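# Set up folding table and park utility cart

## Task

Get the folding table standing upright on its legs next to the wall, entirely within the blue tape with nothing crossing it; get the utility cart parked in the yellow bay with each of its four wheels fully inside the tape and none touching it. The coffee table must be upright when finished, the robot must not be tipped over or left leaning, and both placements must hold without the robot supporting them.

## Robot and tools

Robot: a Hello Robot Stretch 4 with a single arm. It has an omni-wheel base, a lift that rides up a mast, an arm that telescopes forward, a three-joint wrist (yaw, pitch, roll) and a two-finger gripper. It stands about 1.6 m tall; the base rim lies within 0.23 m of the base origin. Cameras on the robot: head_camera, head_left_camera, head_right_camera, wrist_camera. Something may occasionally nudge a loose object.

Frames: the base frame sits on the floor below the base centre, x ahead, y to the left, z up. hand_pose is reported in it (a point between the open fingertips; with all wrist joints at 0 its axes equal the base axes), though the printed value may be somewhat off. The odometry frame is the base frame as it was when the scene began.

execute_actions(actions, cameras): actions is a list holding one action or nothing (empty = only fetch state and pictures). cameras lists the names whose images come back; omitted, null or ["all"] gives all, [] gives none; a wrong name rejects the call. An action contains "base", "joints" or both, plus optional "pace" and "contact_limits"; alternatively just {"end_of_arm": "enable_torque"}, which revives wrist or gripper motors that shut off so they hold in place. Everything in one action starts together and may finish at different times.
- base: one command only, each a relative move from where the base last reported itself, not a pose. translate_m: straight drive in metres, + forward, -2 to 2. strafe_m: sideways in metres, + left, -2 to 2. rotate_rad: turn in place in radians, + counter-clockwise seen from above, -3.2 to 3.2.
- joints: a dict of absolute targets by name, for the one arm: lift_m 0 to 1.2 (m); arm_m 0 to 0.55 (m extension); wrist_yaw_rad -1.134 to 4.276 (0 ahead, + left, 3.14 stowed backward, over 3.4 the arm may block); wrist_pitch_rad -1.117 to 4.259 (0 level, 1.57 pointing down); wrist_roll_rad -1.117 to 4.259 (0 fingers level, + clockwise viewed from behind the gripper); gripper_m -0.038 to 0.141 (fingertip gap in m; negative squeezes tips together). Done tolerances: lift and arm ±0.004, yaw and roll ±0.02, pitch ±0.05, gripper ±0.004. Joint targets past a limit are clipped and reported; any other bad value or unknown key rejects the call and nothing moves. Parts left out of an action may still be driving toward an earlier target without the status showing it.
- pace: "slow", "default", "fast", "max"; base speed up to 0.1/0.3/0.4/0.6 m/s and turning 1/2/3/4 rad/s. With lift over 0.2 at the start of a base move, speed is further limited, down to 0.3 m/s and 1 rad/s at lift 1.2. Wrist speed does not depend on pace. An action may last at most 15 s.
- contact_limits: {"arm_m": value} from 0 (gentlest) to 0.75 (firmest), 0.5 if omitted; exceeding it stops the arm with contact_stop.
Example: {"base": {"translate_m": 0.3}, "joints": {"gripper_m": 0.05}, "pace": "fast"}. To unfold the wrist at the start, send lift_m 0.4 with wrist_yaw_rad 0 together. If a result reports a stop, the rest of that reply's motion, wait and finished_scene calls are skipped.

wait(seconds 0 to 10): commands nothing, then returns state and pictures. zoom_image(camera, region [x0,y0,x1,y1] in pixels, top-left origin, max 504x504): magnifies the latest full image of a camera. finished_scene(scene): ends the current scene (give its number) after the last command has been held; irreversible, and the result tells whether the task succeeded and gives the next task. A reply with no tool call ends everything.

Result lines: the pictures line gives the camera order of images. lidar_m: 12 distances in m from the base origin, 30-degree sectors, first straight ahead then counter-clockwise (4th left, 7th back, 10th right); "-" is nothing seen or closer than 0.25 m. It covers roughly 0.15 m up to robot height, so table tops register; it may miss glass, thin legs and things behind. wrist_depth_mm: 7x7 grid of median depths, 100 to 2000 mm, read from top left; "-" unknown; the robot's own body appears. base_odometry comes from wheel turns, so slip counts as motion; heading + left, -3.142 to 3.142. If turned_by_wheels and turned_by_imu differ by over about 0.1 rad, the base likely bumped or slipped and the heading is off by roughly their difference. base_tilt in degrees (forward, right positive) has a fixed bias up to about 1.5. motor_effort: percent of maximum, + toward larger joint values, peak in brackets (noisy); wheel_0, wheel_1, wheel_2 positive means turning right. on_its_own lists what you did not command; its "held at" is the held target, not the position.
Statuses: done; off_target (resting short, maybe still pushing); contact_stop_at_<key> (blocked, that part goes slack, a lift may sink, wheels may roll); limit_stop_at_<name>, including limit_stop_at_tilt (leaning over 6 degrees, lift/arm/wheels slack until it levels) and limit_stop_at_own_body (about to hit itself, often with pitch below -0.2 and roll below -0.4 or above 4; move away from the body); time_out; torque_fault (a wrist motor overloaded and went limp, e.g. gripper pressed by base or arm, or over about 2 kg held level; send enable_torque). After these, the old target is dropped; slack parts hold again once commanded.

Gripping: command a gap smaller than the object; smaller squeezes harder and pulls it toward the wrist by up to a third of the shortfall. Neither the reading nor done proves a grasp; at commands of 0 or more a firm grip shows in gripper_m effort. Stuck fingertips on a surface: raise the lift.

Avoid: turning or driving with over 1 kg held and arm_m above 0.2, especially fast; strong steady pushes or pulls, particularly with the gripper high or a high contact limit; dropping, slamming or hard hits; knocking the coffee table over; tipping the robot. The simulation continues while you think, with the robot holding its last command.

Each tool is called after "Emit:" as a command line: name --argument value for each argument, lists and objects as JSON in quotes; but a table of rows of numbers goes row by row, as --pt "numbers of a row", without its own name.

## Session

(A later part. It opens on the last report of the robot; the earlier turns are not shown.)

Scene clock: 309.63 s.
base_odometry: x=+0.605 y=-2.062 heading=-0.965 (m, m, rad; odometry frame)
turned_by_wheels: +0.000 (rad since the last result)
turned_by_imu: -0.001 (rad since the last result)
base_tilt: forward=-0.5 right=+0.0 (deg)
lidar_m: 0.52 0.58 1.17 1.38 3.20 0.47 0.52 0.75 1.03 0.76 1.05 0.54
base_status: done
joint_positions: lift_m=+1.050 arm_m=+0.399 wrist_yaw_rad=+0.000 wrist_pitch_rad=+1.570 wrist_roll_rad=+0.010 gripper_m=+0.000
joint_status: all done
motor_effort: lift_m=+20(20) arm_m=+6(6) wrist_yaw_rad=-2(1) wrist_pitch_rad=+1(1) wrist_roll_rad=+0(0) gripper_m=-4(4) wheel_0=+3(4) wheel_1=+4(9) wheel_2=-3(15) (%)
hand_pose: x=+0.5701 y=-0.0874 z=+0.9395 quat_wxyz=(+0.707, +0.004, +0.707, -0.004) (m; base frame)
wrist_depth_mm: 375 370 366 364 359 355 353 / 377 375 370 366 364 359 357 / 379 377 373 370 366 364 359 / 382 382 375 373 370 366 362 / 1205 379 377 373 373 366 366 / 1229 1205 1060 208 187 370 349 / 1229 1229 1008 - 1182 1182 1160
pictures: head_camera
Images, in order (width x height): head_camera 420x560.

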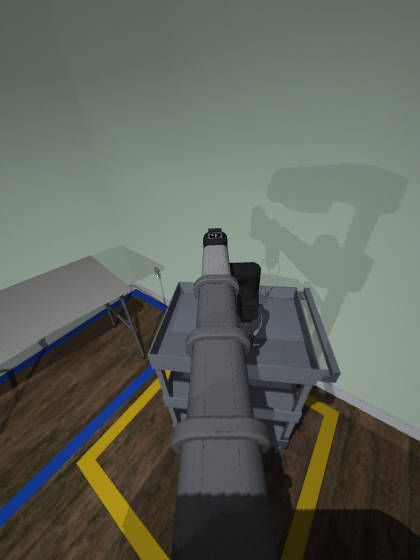

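Tray ~0.15 below tip.

Emit:
execute_actions --actions '[{"joints":{"arm_m":0.47}}]' --cameras '[]'

Emit:
execute_actions --actions '[{"joints":{"lift_m":0.93}}]' --cameras '[]'

Emit:
execute_actions --actions '[{"joints":{"arm_m":0.2},"pace":"slow"}]' --cameras '[]'

Emit:
execute_actions --actions '[{"joints":{"lift_m":1.08}}]' --cameras '[]'

Emit:
execute_actions --actions '[{"base":{"translate_m":-0.25},"joints":{"arm_m":0}}]' --cameras '["head_camera"]'

Scene clock: 316.93 s.
base_odometry: x=+0.605 y=-2.062 heading=-0.965 (m, m, rad; odometry frame)
turned_by_wheels: +0.000 (rad since the last result)
turned_by_imu: -0.001 (rad since the last result)
base_tilt: forward=-0.6 right=+0.1 (deg)
lidar_m: 0.51 0.55 1.19 1.38 3.21 0.47 0.53 0.78 1.06 0.77 1.06 0.53
base_status: not commanded
joint_positions: lift_m=+1.050 arm_m=+0.469 wrist_yaw_rad=+0.000 wrist_pitch_rad=+1.570 wrist_roll_rad=+0.010 gripper_m=+0.000
joint_status: all done
motor_effort: lift_m=+20(20) arm_m=+6(6) wrist_yaw_rad=-2(2) wrist_pitch_rad=+1(1) wrist_roll_rad=+1(0) gripper_m=-3(4) wheel_0=+3(3) wheel_1=+4(4) wheel_2=-3(4) (%)
hand_pose: x=+0.6400 y=-0.0874 z=+0.9395 quat_wxyz=(+0.707, +0.004, +0.707, -0.004) (m; base frame)
wrist_depth_mm: 373 370 368 364 359 357 355 / 377 373 370 366 364 359 357 / 382 377 373 368 366 364 359 / 384 382 377 373 370 366 362 / 387 384 382 375 373 368 364 / 357 357 342 208 187 373 370 / 1229 1229 1060 - 340 322 362
pictures: none
No camera images: the call's "cameras" was empty. Leave "cameras" out to get every camera's image.

Scene clock: 318.47 s.
base_odometry: x=+0.605 y=-2.062 heading=-0.965 (m, m, rad; odometry frame)
turned_by_wheels: +0.000 (rad since the last result)
turned_by_imu: -0.001 (rad since the last result)
base_tilt: forward=-0.3 right=+0.3 (deg)
lidar_m: 0.50 0.58 1.19 1.40 3.22 0.47 0.51 0.78 1.04 0.76 1.07 0.54
base_status: not commanded
joint_positions: lift_m=+0.930 arm_m=+0.469 wrist_yaw_rad=+0.000 wrist_pitch_rad=+1.570 wrist_roll_rad=+0.010 gripper_m=+0.000
joint_status: all done
motor_effort: lift_m=+15(18) arm_m=+7(7) wrist_yaw_rad=-2(2) wrist_pitch_rad=+0(1) wrist_roll_rad=+0(2) gripper_m=-3(4) wheel_0=+3(3) wheel_1=+4(4) wheel_2=-3(4) (%)
hand_pose: x=+0.6400 y=-0.0874 z=+0.8199 quat_wxyz=(+0.707, +0.004, +0.707, -0.004) (m; base frame)
wrist_depth_mm: 253 251 249 246 244 243 240 / 256 253 251 249 246 244 242 / 258 256 253 251 248 245 244 / 260 258 255 253 251 248 247 / 263 260 257 254 253 250 249 / 265 263 259 208 187 252 250 / 253 260 262 - 256 254 253
pictures: none
No camera images: the call's "cameras" was empty. Leave "cameras" out to get every camera's image.

Scene clock: 322.43 s.
base_odometry: x=+0.605 y=-2.062 heading=-0.965 (m, m, rad; odometry frame)
turned_by_wheels: +0.000 (rad since the last result)
turned_by_imu: -0.001 (rad since the last result)
base_tilt: forward=-0.2 right=+0.1 (deg)
lidar_m: 0.34 0.40 1.19 1.40 3.22 0.46 0.51 0.78 1.04 0.76 0.41 0.34
base_status: not commanded
joint_positions: lift_m=+0.930 arm_m=+0.201 wrist_yaw_rad=+0.002 wrist_pitch_rad=+1.564 wrist_roll_rad=+0.010 gripper_m=+0.000
joint_status: all done
motor_effort: lift_m=+16(16) arm_m=-8(11) wrist_yaw_rad=-7(18) wrist_pitch_rad=+17(60) wrist_roll_rad=+0(0) gripper_m=-4(4) wheel_0=+2(3) wheel_1=+4(4) wheel_2=-1(3) (%)
hand_pose: x=+0.3743 y=-0.0874 z=+0.8199 quat_wxyz=(+0.709, +0.003, +0.705, -0.003) (m; base frame)
wrist_depth_mm: 256 254 251 248 246 244 242 / 257 255 253 250 249 246 244 / 260 257 254 252 250 248 246 / 262 259 256 254 252 249 247 / 214 239 258 255 254 251 249 / 1118 1098 189 195 187 254 251 / 1118 1078 854 - 191 187 226
pictures: none
No camera images: the call's "cameras" was empty. Leave "cameras" out to get every camera's image.

Scene clock: 324.13 s.
base_odometry: x=+0.605 y=-2.062 heading=-0.965 (m, m, rad; odometry frame)
turned_by_wheels: +0.000 (rad since the last result)
turned_by_imu: -0.001 (rad since the last result)
base_tilt: forward=-0.4 right=+0.0 (deg)
lidar_m: 0.34 0.37 1.20 1.38 3.20 0.47 0.51 0.78 1.03 0.75 0.42 0.35
base_status: not commanded
joint_positions: lift_m=+1.080 arm_m=+0.201 wrist_yaw_rad=+0.000 wrist_pitch_rad=+1.570 wrist_roll_rad=+0.010 gripper_m=+0.000
joint_status: all done
motor_effort: lift_m=+20(22) arm_m=-6(8) wrist_yaw_rad=-3(7) wrist_pitch_rad=+2(17) wrist_roll_rad=+1(0) gripper_m=-5(3) wheel_0=+2(2) wheel_1=+4(4) wheel_2=-2(1) (%)
hand_pose: x=+0.3724 y=-0.0874 z=+0.9695 quat_wxyz=(+0.707, +0.003, +0.707, -0.003) (m; base frame)
wrist_depth_mm: 404 399 397 394 389 387 384 / 410 404 402 397 394 389 387 / 413 407 404 399 394 394 389 / 413 410 410 404 399 397 392 / 1229 1229 1229 338 402 399 379 / 1255 1255 1008 208 187 1205 357 / 1255 1229 1025 - 1229 1205 1078
pictures: none
No camera images: the call's "cameras" was empty. Leave "cameras" out to get every camera's image.

Scene clock: 326.43 s.
base_odometry: x=+0.463 y=-1.857 heading=-0.965 (m, m, rad; odometry frame)
turned_by_wheels: +0.000 (rad since the last result)
turned_by_imu: -0.001 (rad since the last result)
base_tilt: forward=-0.6 right=+0.2 (deg)
lidar_m: 0.58 0.67 1.36 2.31 0.27 0.26 0.29 0.44 1.58 0.75 0.85 0.57
base_status: done
joint_positions: lift_m=+1.080 arm_m=+0.001 wrist_yaw_rad=+0.000 wrist_pitch_rad=+1.570 wrist_roll_rad=+0.010 gripper_m=+0.000
joint_status: all done
motor_effort: lift_m=+20(20) arm_m=-7(8) wrist_yaw_rad=-2(3) wrist_pitch_rad=+1(2) wrist_roll_rad=+0(1) gripper_m=-3(3) wheel_0=-3(4) wheel_1=-3(11) wheel_2=+1(12) (%)
hand_pose: x=+0.1722 y=-0.0874 z=+0.9695 quat_wxyz=(+0.707, +0.004, +0.707, -0.004) (m; base frame)
wrist_depth_mm: 1205 1182 1160 1025 1008 1138 1138 / 1205 1205 1182 1160 1182 1160 1138 / 1205 1229 1205 1182 1182 1160 1160 / 1229 1229 1205 991 1182 1160 1160 / 1255 1229 1008 991 1205 1182 1160 / 1255 1229 976 207 187 1205 1182 / 1281 707 878 - 1205 1205 1205
pictures: head_camera
Images, in order (width x height): head_camera 420x560.

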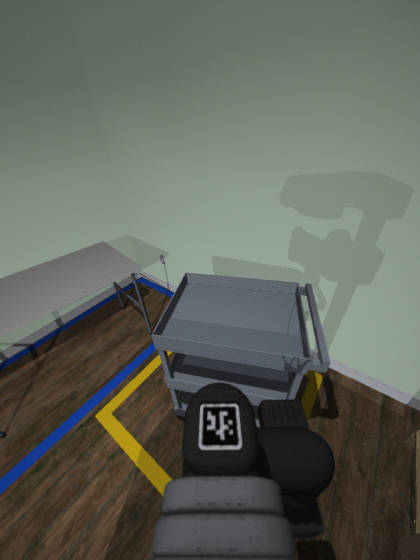

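Emit:
execute_actions --actions '[{"joints":{"lift_m":0.4,"wrist_pitch_rad":0.6}}]' --cameras '["head_camera","wrist_camera"]'

Scene clock: 332.63 s.
base_odometry: x=+0.463 y=-1.857 heading=-0.965 (m, m, rad; odometry frame)
turned_by_wheels: +0.000 (rad since the last result)
turned_by_imu: -0.002 (rad since the last result)
base_tilt: forward=-0.3 right=+0.0 (deg)
lidar_m: 0.59 0.66 1.38 2.32 0.27 0.27 0.28 0.44 1.57 0.77 0.85 0.58
base_status: not commanded
joint_positions: lift_m=+0.400 arm_m=+0.001 wrist_yaw_rad=+0.000 wrist_pitch_rad=+0.602 wrist_roll_rad=+0.010 gripper_m=+0.000
joint_status: all done
motor_effort: lift_m=+15(19) arm_m=-6(6) wrist_yaw_rad=-2(2) wrist_pitch_rad=-7(11) wrist_roll_rad=+0(1) gripper_m=-4(4) wheel_0=-3(3) wheel_1=-4(4) wheel_2=+1(1) (%)
hand_pose: x=+0.4097 y=-0.0874 z=+0.4149 quat_wxyz=(+0.955, +0.005, +0.297, -0.002) (m; base frame)
wrist_depth_mm: 399 370 345 327 309 293 282 / 1430 1397 917 362 336 317 303 / 1138 1205 878 878 842 842 353 / 960 668 723 715 715 707 891 / 820 609 569 521 603 574 778 / 699 699 661 206 187 480 691 / 621 609 603 - 609 591 609
pictures: head_camera, wrist_camera
Images, in order (width x height): head_camera 420x560, wrist_camera 616x392.

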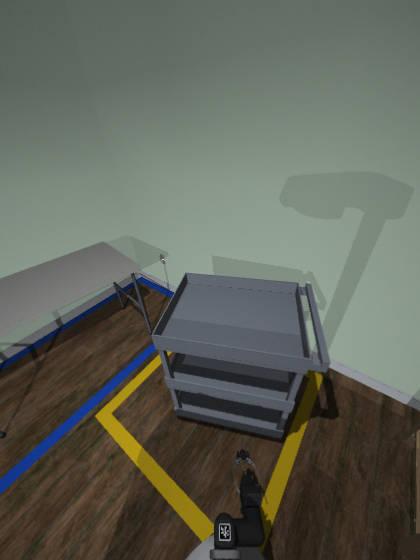

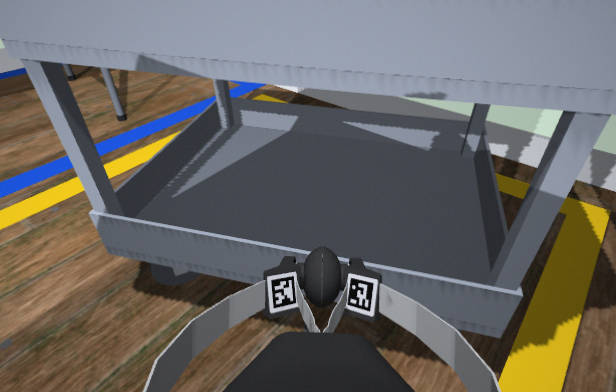

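Emit:
execute_actions --actions '[{"base":{"rotate_rad":0.42},"joints":{"lift_m":1.05,"wrist_pitch_rad":1.57}}]' --cameras '[]'

Emit:
execute_actions --actions '[{"base":{"translate_m":0.15},"joints":{"arm_m":0.53}}]' --cameras '["wrist_camera"]'

Scene clock: 342.87 s.
base_odometry: x=+0.463 y=-1.857 heading=-0.546 (m, m, rad; odometry frame)
turned_by_wheels: +0.419 (rad since the last result)
turned_by_imu: +0.424 (rad since the last result)
base_tilt: forward=-0.3 right=-0.1 (deg)
lidar_m: 0.64 1.36 2.23 0.28 0.25 0.28 0.41 1.06 0.84 0.78 0.58 0.59
base_status: done
joint_positions: lift_m=+1.050 arm_m=+0.001 wrist_yaw_rad=+0.000 wrist_pitch_rad=+1.570 wrist_roll_rad=+0.010 gripper_m=+0.000
joint_status: all done
motor_effort: lift_m=+20(21) arm_m=-6(6) wrist_yaw_rad=-1(2) wrist_pitch_rad=+0(4) wrist_roll_rad=+0(0) gripper_m=-3(5) wheel_0=-5(10) wheel_1=-5(8) wheel_2=-4(10) (%)
hand_pose: x=+0.1723 y=-0.0874 z=+0.9395 quat_wxyz=(+0.707, +0.004, +0.707, -0.004) (m; base frame)
wrist_depth_mm: 1160 1160 1160 1138 991 661 661 / 1182 1160 1138 1160 1160 976 661 / 1182 1182 1182 1160 1138 1138 1138 / 1205 1182 1182 960 1160 1160 1138 / 1205 991 976 960 1182 1160 1138 / 585 768 917 207 187 1160 1160 / 530 647 917 - 1182 1160 1160
pictures: none
No camera images: the call's "cameras" was empty. Leave "cameras" out to get every camera's image.

Scene clock: 345.47 s.
base_odometry: x=+0.591 y=-1.934 heading=-0.546 (m, m, rad; odometry frame)
turned_by_wheels: +0.000 (rad since the last result)
turned_by_imu: -0.001 (rad since the last result)
base_tilt: forward=-0.5 right=+0.2 (deg)
lidar_m: 0.49 1.22 1.34 2.90 0.33 0.36 0.52 1.39 0.82 0.95 0.47 0.46
base_status: done
joint_positions: lift_m=+1.050 arm_m=+0.529 wrist_yaw_rad=+0.000 wrist_pitch_rad=+1.570 wrist_roll_rad=+0.010 gripper_m=+0.000
joint_status: all done
motor_effort: lift_m=+20(20) arm_m=+6(8) wrist_yaw_rad=-2(2) wrist_pitch_rad=+1(1) wrist_roll_rad=+0(0) gripper_m=-5(3) wheel_0=+3(8) wheel_1=+4(10) wheel_2=-4(10) (%)
hand_pose: x=+0.7001 y=-0.0874 z=+0.9395 quat_wxyz=(+0.707, +0.004, +0.707, -0.004) (m; base frame)
wrist_depth_mm: 1160 1160 1138 1138 1118 1118 353 / 1182 1160 1160 1138 1138 359 355 / 1205 1182 1182 1160 683 362 359 / 1205 1205 1182 1160 370 366 364 / 1205 1205 1205 627 373 368 364 / 1205 1205 1182 207 187 373 370 / 1229 1205 1205 - 377 373 373
pictures: wrist_camera
Images, in order (width x height): wrist_camera 616x392.

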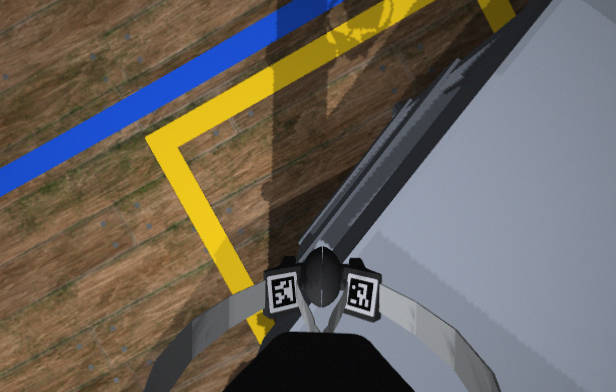

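Emit:
execute_actions --actions '[{"base":{"rotate_rad":-0.12}}]' --cameras '[]'

Emit:
execute_actions --actions '[{"joints":{"lift_m":0.93}}]' --cameras '[]'

Emit:
execute_actions --actions '[{"base":{"rotate_rad":0.4},"pace":"slow"}]' --cameras '[]'

Emit:
execute_actions --actions '[{"joints":{"lift_m":1.08}}]' --cameras '[]'

Emit:
execute_actions --actions '[{"base":{"rotate_rad":-0.6},"joints":{"arm_m":0}}]' --cameras '["head_left_camera"]'

Scene clock: 352.00 s.
base_odometry: x=+0.591 y=-1.934 heading=-0.665 (m, m, rad; odometry frame)
turned_by_wheels: -0.119 (rad since the last result)
turned_by_imu: -0.122 (rad since the last result)
base_tilt: forward=-0.5 right=+0.1 (deg)
lidar_m: 0.49 1.22 1.31 2.61 0.32 0.36 0.46 0.96 0.81 0.82 0.49 0.46
base_status: done
joint_positions: lift_m=+1.050 arm_m=+0.529 wrist_yaw_rad=+0.000 wrist_pitch_rad=+1.570 wrist_roll_rad=+0.010 gripper_m=+0.000
joint_status: not commanded
motor_effort: lift_m=+20(20) arm_m=+6(6) wrist_yaw_rad=-2(2) wrist_pitch_rad=+0(1) wrist_roll_rad=+1(0) gripper_m=-3(4) wheel_0=+4(10) wheel_1=+5(11) wheel_2=+5(9) (%)
hand_pose: x=+0.7001 y=-0.0874 z=+0.9395 quat_wxyz=(+0.707, +0.004, +0.707, -0.004) (m; base frame)
wrist_depth_mm: 1160 1160 1138 1118 359 355 353 / 1160 1182 1160 1138 364 359 357 / 1205 1182 1182 370 366 364 359 / 1205 1182 1160 370 368 366 362 / 1205 1182 1205 373 373 368 366 / 1229 1205 312 208 187 373 368 / 1229 1229 357 - 377 375 373
pictures: none
No camera images: the call's "cameras" was empty. Leave "cameras" out to get every camera's image.

Scene clock: 353.53 s.
base_odometry: x=+0.591 y=-1.934 heading=-0.665 (m, m, rad; odometry frame)
turned_by_wheels: +0.000 (rad since the last result)
turned_by_imu: -0.001 (rad since the last result)
base_tilt: forward=-0.4 right=+0.0 (deg)
lidar_m: 0.49 1.22 1.27 2.60 0.33 0.34 0.45 0.95 0.81 0.84 0.48 0.46
base_status: not commanded
joint_positions: lift_m=+0.930 arm_m=+0.529 wrist_yaw_rad=+0.000 wrist_pitch_rad=+1.570 wrist_roll_rad=+0.010 gripper_m=+0.000
joint_status: all done
motor_effort: lift_m=+15(18) arm_m=+6(7) wrist_yaw_rad=-3(2) wrist_pitch_rad=+0(1) wrist_roll_rad=+0(0) gripper_m=-4(4) wheel_0=+4(4) wheel_1=+5(5) wheel_2=+4(4) (%)
hand_pose: x=+0.7001 y=-0.0874 z=+0.8199 quat_wxyz=(+0.707, +0.004, +0.707, -0.004) (m; base frame)
wrist_depth_mm: 1042 1042 1025 1025 243 242 240 / 1060 1060 1025 1025 246 244 242 / 1060 1060 1042 251 248 245 244 / 1078 1060 1060 253 251 249 246 / 1098 1078 258 254 252 250 248 / 1098 1118 187 208 187 253 251 / 1098 1098 262 - 256 254 252
pictures: none
No camera images: the call's "cameras" was empty. Leave "cameras" out to get every camera's image.

Scene clock: 355.07 s.
base_odometry: x=+0.591 y=-1.934 heading=-0.266 (m, m, rad; odometry frame)
turned_by_wheels: +0.399 (rad since the last result)
turned_by_imu: +0.377 (rad since the last result)
base_tilt: forward=-0.4 right=+0.2 (deg)
lidar_m: 0.43 1.25 2.34 0.34 0.33 0.42 0.71 1.02 0.82 1.26 0.37 0.35
base_status: done
joint_positions: lift_m=+0.930 arm_m=+0.529 wrist_yaw_rad=+0.000 wrist_pitch_rad=+1.571 wrist_roll_rad=+0.011 gripper_m=+0.000
joint_status: not commanded
motor_effort: lift_m=+16(16) arm_m=+6(7) wrist_yaw_rad=+0(10) wrist_pitch_rad=-1(37) wrist_roll_rad=+0(1) gripper_m=-3(10) wheel_0=-5(25) wheel_1=-6(17) wheel_2=-5(29) (%)
hand_pose: x=+0.6998 y=-0.0874 z=+0.8199 quat_wxyz=(+0.707, +0.004, +0.707, -0.004) (m; base frame)
wrist_depth_mm: 200 249 249 246 244 241 239 / 230 253 251 249 246 244 242 / 256 255 253 251 248 246 244 / 260 258 255 252 251 248 246 / 264 260 258 254 252 250 249 / 264 263 258 208 187 253 251 / 237 266 262 - 256 253 253
pictures: none
No camera images: the call's "cameras" was empty. Leave "cameras" out to get every camera's image.

Scene clock: 356.77 s.
base_odometry: x=+0.591 y=-1.934 heading=-0.266 (m, m, rad; odometry frame)
turned_by_wheels: +0.000 (rad since the last result)
turned_by_imu: -0.001 (rad since the last result)
base_tilt: forward=-0.4 right=-0.1 (deg)
lidar_m: 0.43 0.74 2.34 0.35 0.34 0.42 0.72 1.01 0.80 1.25 1.25 0.35
base_status: not commanded
joint_positions: lift_m=+1.080 arm_m=+0.529 wrist_yaw_rad=+0.000 wrist_pitch_rad=+1.570 wrist_roll_rad=+0.011 gripper_m=+0.000
joint_status: all done
motor_effort: lift_m=+20(21) arm_m=+7(7) wrist_yaw_rad=-1(0) wrist_pitch_rad=-1(1) wrist_roll_rad=-1(1) gripper_m=-6(4) wheel_0=-4(4) wheel_1=-6(6) wheel_2=-5(5) (%)
hand_pose: x=+0.6998 y=-0.0874 z=+0.9695 quat_wxyz=(+0.707, +0.004, +0.707, -0.004) (m; base frame)
wrist_depth_mm: 1182 375 397 392 389 384 1138 / 1205 392 399 397 392 387 362 / 384 407 402 399 394 392 389 / 392 410 404 402 399 397 394 / 1255 413 410 402 399 399 394 / 1255 387 413 207 187 402 399 / 1255 1255 392 - 410 404 402
pictures: none
No camera images: the call's "cameras" was empty. Leave "cameras" out to get every camera's image.

Scene clock: 359.37 s.
base_odometry: x=+0.591 y=-1.934 heading=-0.865 (m, m, rad; odometry frame)
turned_by_wheels: -0.599 (rad since the last result)
turned_by_imu: -0.611 (rad since the last result)
base_tilt: forward=-0.6 right=+0.1 (deg)
lidar_m: 0.36 0.42 0.66 2.24 0.34 0.35 0.39 0.67 1.20 0.81 1.15 1.26
base_status: done
joint_positions: lift_m=+1.080 arm_m=+0.001 wrist_yaw_rad=+0.000 wrist_pitch_rad=+1.570 wrist_roll_rad=+0.011 gripper_m=+0.000
joint_status: all done
motor_effort: lift_m=+20(20) arm_m=-6(7) wrist_yaw_rad=-1(1) wrist_pitch_rad=+0(0) wrist_roll_rad=+0(1) gripper_m=-4(2) wheel_0=+3(6) wheel_1=+4(7) wheel_2=+4(8) (%)
hand_pose: x=+0.1722 y=-0.0874 z=+0.9695 quat_wxyz=(+0.707, +0.004, +0.707, -0.004) (m; base frame)
wrist_depth_mm: 732 723 394 1025 1160 1138 1138 / 1205 1060 723 1160 1160 1160 1138 / 1255 1229 1182 1182 1160 1160 1160 / 1255 1205 1205 991 1182 1160 1160 / 1255 1229 1008 991 1182 1205 1182 / 1255 1255 1008 208 187 1182 1182 / 1281 1255 1008 - 1205 1205 1205
pictures: head_left_camera
Images, in order (width x height): head_left_camera 420x672.

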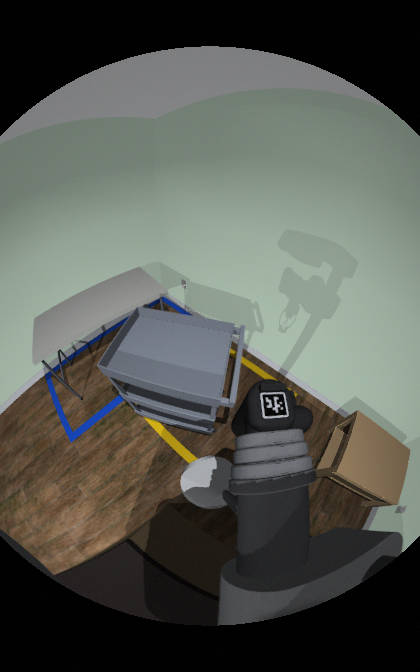

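Emit:
execute_actions --actions '[{"base":{"rotate_rad":0.15},"joints":{"arm_m":0.42}}]' --cameras '[]'

Emit:
execute_actions --actions '[{"joints":{"lift_m":0.93}}]' --cameras '["wrist_camera"]'

Emit:
execute_actions --actions '[{"base":{"strafe_m":-0.45},"pace":"slow"}]' --cameras '[]'

Emit:
execute_actions --actions '[{"joints":{"lift_m":1.08}}]' --cameras '[]'

Emit:
execute_actions --actions '[{"joints":{"arm_m":0}}]' --cameras '["head_left_camera"]'

Scene clock: 368.97 s.
base_odometry: x=+0.591 y=-1.934 heading=-0.716 (m, m, rad; odometry frame)
turned_by_wheels: +0.149 (rad since the last result)
turned_by_imu: +0.150 (rad since the last result)
base_tilt: forward=-0.3 right=+0.0 (deg)
lidar_m: 0.36 0.43 1.26 2.45 0.34 0.35 0.43 0.84 0.90 0.82 1.25 0.36
base_status: done
joint_positions: lift_m=+1.080 arm_m=+0.419 wrist_yaw_rad=+0.000 wrist_pitch_rad=+1.570 wrist_roll_rad=+0.010 gripper_m=+0.000
joint_status: all done
motor_effort: lift_m=+20(20) arm_m=+7(6) wrist_yaw_rad=-3(2) wrist_pitch_rad=+0(0) wrist_roll_rad=-1(2) gripper_m=-4(4) wheel_0=-4(6) wheel_1=-5(5) wheel_2=-5(8) (%)
hand_pose: x=+0.5900 y=-0.0874 z=+0.9695 quat_wxyz=(+0.707, +0.004, +0.707, -0.004) (m; base frame)
wrist_depth_mm: 402 399 394 392 389 340 1042 / 407 402 399 397 392 1118 1138 / 410 407 402 399 397 1160 1160 / 418 410 407 402 399 1182 1182 / 418 415 413 404 336 1182 1182 / 418 421 413 208 187 1205 1182 / 377 394 418 - 1205 1182 1182
pictures: none
No camera images: the call's "cameras" was empty. Leave "cameras" out to get every camera's image.

Scene clock: 370.67 s.
base_odometry: x=+0.591 y=-1.934 heading=-0.716 (m, m, rad; odometry frame)
turned_by_wheels: +0.000 (rad since the last result)
turned_by_imu: -0.001 (rad since the last result)
base_tilt: forward=-0.6 right=+0.1 (deg)
lidar_m: 0.34 0.45 1.25 2.47 0.34 0.34 0.44 0.81 0.91 0.83 1.25 0.35
base_status: not commanded
joint_positions: lift_m=+0.930 arm_m=+0.419 wrist_yaw_rad=+0.000 wrist_pitch_rad=+1.570 wrist_roll_rad=+0.010 gripper_m=+0.000
joint_status: all done
motor_effort: lift_m=+15(17) arm_m=+6(6) wrist_yaw_rad=-2(2) wrist_pitch_rad=+2(1) wrist_roll_rad=+3(1) gripper_m=-4(4) wheel_0=-5(5) wheel_1=-5(5) wheel_2=-5(6) (%)
hand_pose: x=+0.5900 y=-0.0874 z=+0.8199 quat_wxyz=(+0.707, +0.004, +0.707, -0.004) (m; base frame)
wrist_depth_mm: 254 251 249 246 244 236 1008 / 255 254 251 249 246 236 193 / 258 256 253 251 248 1008 177 / 260 258 255 253 250 1025 179 / 263 260 258 254 222 197 1025 / 266 264 258 206 185 183 1025 / 268 265 262 - 1060 184 1060
pictures: wrist_camera
Images, in order (width x height): wrist_camera 616x392.

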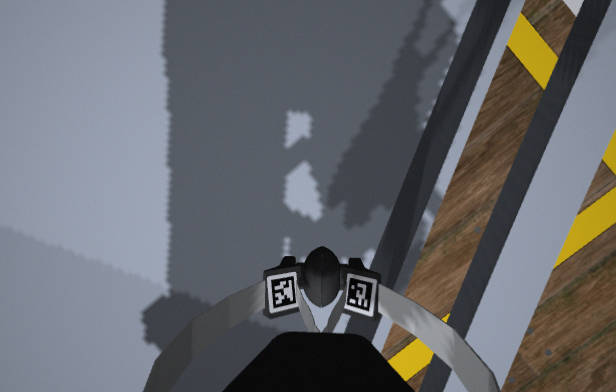

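Scene clock: 376.30 s.
base_odometry: x=+0.296 y=-2.274 heading=-0.716 (m, m, rad; odometry frame)
turned_by_wheels: +0.000 (rad since the last result)
turned_by_imu: +0.000 (rad since the last result)
base_tilt: forward=-0.5 right=-0.1 (deg)
lidar_m: 0.30 0.37 0.64 0.77 0.68 0.71 0.85 1.41 0.40 0.44 0.92 0.32
base_status: done
joint_positions: lift_m=+0.930 arm_m=+0.419 wrist_yaw_rad=+0.000 wrist_pitch_rad=+1.568 wrist_roll_rad=+0.010 gripper_m=+0.000
joint_status: not commanded
motor_effort: lift_m=+15(15) arm_m=+6(6) wrist_yaw_rad=-3(3) wrist_pitch_rad=+7(8) wrist_roll_rad=-1(1) gripper_m=-5(5) wheel_0=+7(17) wheel_1=-4(8) wheel_2=+0(8) (%)
hand_pose: x=+0.5907 y=-0.0874 z=+0.8199 quat_wxyz=(+0.708, +0.004, +0.706, -0.004) (m; base frame)
wrist_depth_mm: 255 252 250 247 245 215 178 / 257 254 252 249 246 842 176 / 259 256 253 251 247 1008 178 / 260 258 256 253 251 198 831 / 264 262 258 254 252 181 1025 / 267 263 258 208 186 182 1042 / 268 265 263 - 1042 184 1042
pictures: none
No camera images: the call's "cameras" was empty. Leave "cameras" out to get every camera's image.

Scene clock: 378.00 s.
base_odometry: x=+0.296 y=-2.274 heading=-0.716 (m, m, rad; odometry frame)
turned_by_wheels: +0.000 (rad since the last result)
turned_by_imu: -0.001 (rad since the last result)
base_tilt: forward=-0.2 right=+0.2 (deg)
lidar_m: 0.31 0.38 0.65 0.78 0.68 0.70 0.86 1.43 0.40 0.44 0.90 0.31
base_status: not commanded
joint_positions: lift_m=+1.080 arm_m=+0.419 wrist_yaw_rad=+0.000 wrist_pitch_rad=+1.570 wrist_roll_rad=+0.010 gripper_m=+0.000
joint_status: all done
motor_effort: lift_m=+20(20) arm_m=+6(6) wrist_yaw_rad=-3(3) wrist_pitch_rad=+1(7) wrist_roll_rad=+0(0) gripper_m=-4(5) wheel_0=+4(8) wheel_1=-4(3) wheel_2=+0(0) (%)
hand_pose: x=+0.5902 y=-0.0874 z=+0.9695 quat_wxyz=(+0.707, +0.004, +0.707, -0.004) (m; base frame)
wrist_depth_mm: 404 402 394 377 392 741 585 / 407 404 402 397 392 759 668 / 413 407 404 399 397 1042 778 / 415 410 407 402 353 1182 931 / 418 415 410 404 357 1182 1138 / 424 418 410 208 187 1205 1182 / 427 424 418 - 1205 1205 1060
pictures: none
No camera images: the call's "cameras" was empty. Leave "cameras" out to get every camera's image.

Scene clock: 380.33 s.
base_odometry: x=+0.296 y=-2.274 heading=-0.716 (m, m, rad; odometry frame)
turned_by_wheels: +0.000 (rad since the last result)
turned_by_imu: -0.001 (rad since the last result)
base_tilt: forward=-0.3 right=+0.0 (deg)
lidar_m: 0.32 0.38 0.65 0.75 0.70 0.68 0.86 1.41 0.39 0.43 0.91 0.31
base_status: not commanded
joint_positions: lift_m=+1.080 arm_m=+0.001 wrist_yaw_rad=+0.000 wrist_pitch_rad=+1.570 wrist_roll_rad=+0.010 gripper_m=+0.000
joint_status: all done
motor_effort: lift_m=+20(20) arm_m=-6(8) wrist_yaw_rad=-2(3) wrist_pitch_rad=+0(1) wrist_roll_rad=-1(0) gripper_m=-5(5) wheel_0=+4(4) wheel_1=-4(4) wheel_2=+0(0) (%)
hand_pose: x=+0.1722 y=-0.0874 z=+0.9695 quat_wxyz=(+0.707, +0.004, +0.707, -0.004) (m; base frame)
wrist_depth_mm: 732 399 397 394 1160 1160 960 / 1205 1042 715 462 1160 1160 1060 / 1229 1205 1205 1182 1160 1160 1138 / 1229 1229 1229 991 1182 1160 1160 / 1255 1205 1025 991 1205 1182 1025 / 1205 1229 1008 207 187 1060 741 / 1042 1229 1255 - 1205 750 741
pictures: head_left_camera
Images, in order (width x height): head_left_camera 420x672.

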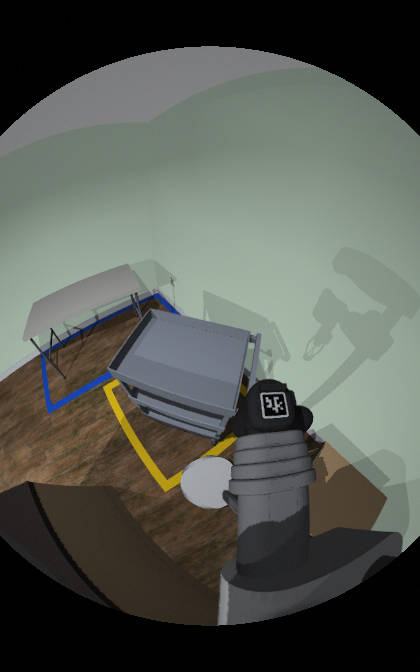

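Emit:
execute_actions --actions '[{"base":{"rotate_rad":0.72},"joints":{"lift_m":0.5,"wrist_yaw_rad":3.1,"wrist_pitch_rad":0}}]' --cameras '[]'

Emit:
execute_actions --actions '[{"base":{"strafe_m":-0.2},"joints":{"lift_m":0.15},"pace":"slow"}]' --cameras '[]'

Emit:
execute_actions --actions '[{"base":{"translate_m":0.22},"pace":"slow"}]' --cameras '[]'

Emit:
execute_actions --actions '[{"base":{"translate_m":-0.22}}]' --cameras '["head_camera","head_left_camera"]'

Scene clock: 387.40 s.
base_odometry: x=+0.296 y=-2.274 heading=+0.003 (m, m, rad; odometry frame)
turned_by_wheels: +0.719 (rad since the last result)
turned_by_imu: +0.730 (rad since the last result)
base_tilt: forward=-0.4 right=+0.0 (deg)
lidar_m: 0.44 1.61 0.72 0.67 0.71 1.00 0.61 0.35 0.50 0.90 0.32 0.33
base_status: done
joint_positions: lift_m=+0.500 arm_m=+0.001 wrist_yaw_rad=+3.099 wrist_pitch_rad=+0.003 wrist_roll_rad=+0.010 gripper_m=+0.000
joint_status: all done
motor_effort: lift_m=+15(20) arm_m=-6(6) wrist_yaw_rad=+0(4) wrist_pitch_rad=-8(13) wrist_roll_rad=+1(0) gripper_m=-4(6) wheel_0=-2(9) wheel_1=-4(7) wheel_2=-4(11) (%)
hand_pose: x=-0.1126 y=+0.0995 z=+0.6776 quat_wxyz=(+0.021, -0.001, +0.005, +1.000) (m; base frame)
wrist_depth_mm: - 140 1499 1499 1499 1499 1499 / - 116 149 1499 1499 1499 1537 / - 126 168 1537 1537 1430 891 / 144 144 1576 1537 1537 1336 878 / 1042 1336 1576 1576 1576 1336 891 / 683 788 732 206 187 1308 891 / 504 559 1255 - 1499 1078 878
pictures: none
No camera images: the call's "cameras" was empty. Leave "cameras" out to get every camera's image.

Scene clock: 390.77 s.
base_odometry: x=+0.296 y=-2.473 heading=+0.003 (m, m, rad; odometry frame)
turned_by_wheels: +0.000 (rad since the last result)
turned_by_imu: -0.002 (rad since the last result)
base_tilt: forward=-0.3 right=+0.0 (deg)
lidar_m: 0.25 0.50 0.93 0.89 0.94 1.28 0.35 0.35 0.51 0.71 0.44 0.25
base_status: done
joint_positions: lift_m=+0.150 arm_m=+0.001 wrist_yaw_rad=+3.100 wrist_pitch_rad=+0.003 wrist_roll_rad=+0.010 gripper_m=+0.000
joint_status: all done
motor_effort: lift_m=+15(14) arm_m=-6(6) wrist_yaw_rad=+0(0) wrist_pitch_rad=-9(8) wrist_roll_rad=+1(1) gripper_m=-5(5) wheel_0=+3(7) wheel_1=-5(10) wheel_2=+0(4) (%)
hand_pose: x=-0.1126 y=+0.0995 z=+0.3276 quat_wxyz=(+0.021, -0.001, +0.005, +1.000) (m; base frame)
wrist_depth_mm: - 140 1499 1499 1499 1499 1182 / - 116 149 1537 1537 1499 1205 / - 126 168 1537 1537 1537 1160 / 144 144 469 1537 1537 1576 1182 / 1160 1281 976 1308 1576 1576 1182 / 559 647 477 206 188 1118 1078 / 484 496 484 - 768 715 798
pictures: none
No camera images: the call's "cameras" was empty. Leave "cameras" out to get every camera's image.

Scene clock: 394.27 s.
base_odometry: x=+0.516 y=-2.473 heading=+0.003 (m, m, rad; odometry frame)
turned_by_wheels: +0.000 (rad since the last result)
turned_by_imu: -0.001 (rad since the last result)
base_tilt: forward=-0.5 right=+0.1 (deg)
lidar_m: 0.25 0.31 2.99 0.88 0.92 1.30 0.56 0.59 0.75 0.26 0.25 0.25
base_status: done
joint_positions: lift_m=+0.150 arm_m=+0.001 wrist_yaw_rad=+3.100 wrist_pitch_rad=+0.003 wrist_roll_rad=+0.010 gripper_m=+0.000
joint_status: not commanded
motor_effort: lift_m=+15(15) arm_m=-6(6) wrist_yaw_rad=-1(0) wrist_pitch_rad=-8(8) wrist_roll_rad=+0(1) gripper_m=-4(5) wheel_0=+4(8) wheel_1=+5(9) wheel_2=-6(15) (%)
hand_pose: x=-0.1126 y=+0.0995 z=+0.3276 quat_wxyz=(+0.021, -0.001, +0.005, +1.000) (m; base frame)
wrist_depth_mm: - 139 1756 1756 1756 1708 1182 / - 116 149 1756 1708 1708 1182 / - 126 167 1756 1756 1708 1160 / 144 145 1756 1756 1756 1808 1182 / 1182 1281 1118 691 1808 1618 1160 / 707 917 707 206 187 1098 1060 / 683 759 723 - 778 715 788
pictures: none
No camera images: the call's "cameras" was empty. Leave "cameras" out to get every camera's image.

Scene clock: 396.43 s.
base_odometry: x=+0.296 y=-2.473 heading=+0.003 (m, m, rad; odometry frame)
turned_by_wheels: +0.000 (rad since the last result)
turned_by_imu: -0.001 (rad since the last result)
base_tilt: forward=-0.4 right=+0.1 (deg)
lidar_m: 0.41 0.60 0.92 0.88 0.93 1.29 0.33 0.36 0.52 0.70 0.38 0.36
base_status: done
joint_positions: lift_m=+0.150 arm_m=+0.001 wrist_yaw_rad=+3.100 wrist_pitch_rad=+0.003 wrist_roll_rad=+0.010 gripper_m=+0.000
joint_status: not commanded
motor_effort: lift_m=+15(15) arm_m=-6(6) wrist_yaw_rad=-1(1) wrist_pitch_rad=-7(7) wrist_roll_rad=+0(1) gripper_m=-4(4) wheel_0=-3(8) wheel_1=-4(11) wheel_2=+3(14) (%)
hand_pose: x=-0.1126 y=+0.0995 z=+0.3276 quat_wxyz=(+0.021, -0.001, +0.005, +1.000) (m; base frame)
wrist_depth_mm: - 140 1499 1499 1537 1499 1182 / - 116 149 1499 1537 1499 1182 / - 126 168 1499 1537 1537 1182 / 144 145 473 1537 1499 1537 1160 / 1182 1308 976 1336 1576 1537 1160 / 564 654 477 206 188 1098 1060 / 480 492 484 - 768 715 798
pictures: head_camera, head_left_camera
Images, in order (width x height): head_camera 420x560, head_left_camera 420x672.

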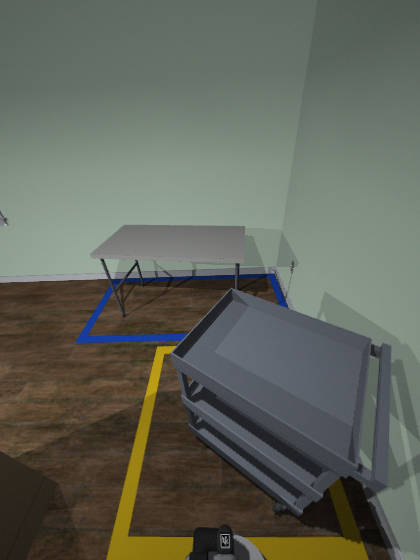

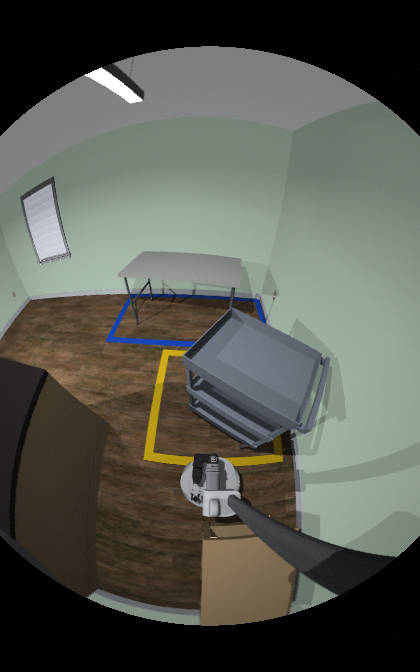

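Emit:
finished_scene --scene 1

The scene is finished: the task was done.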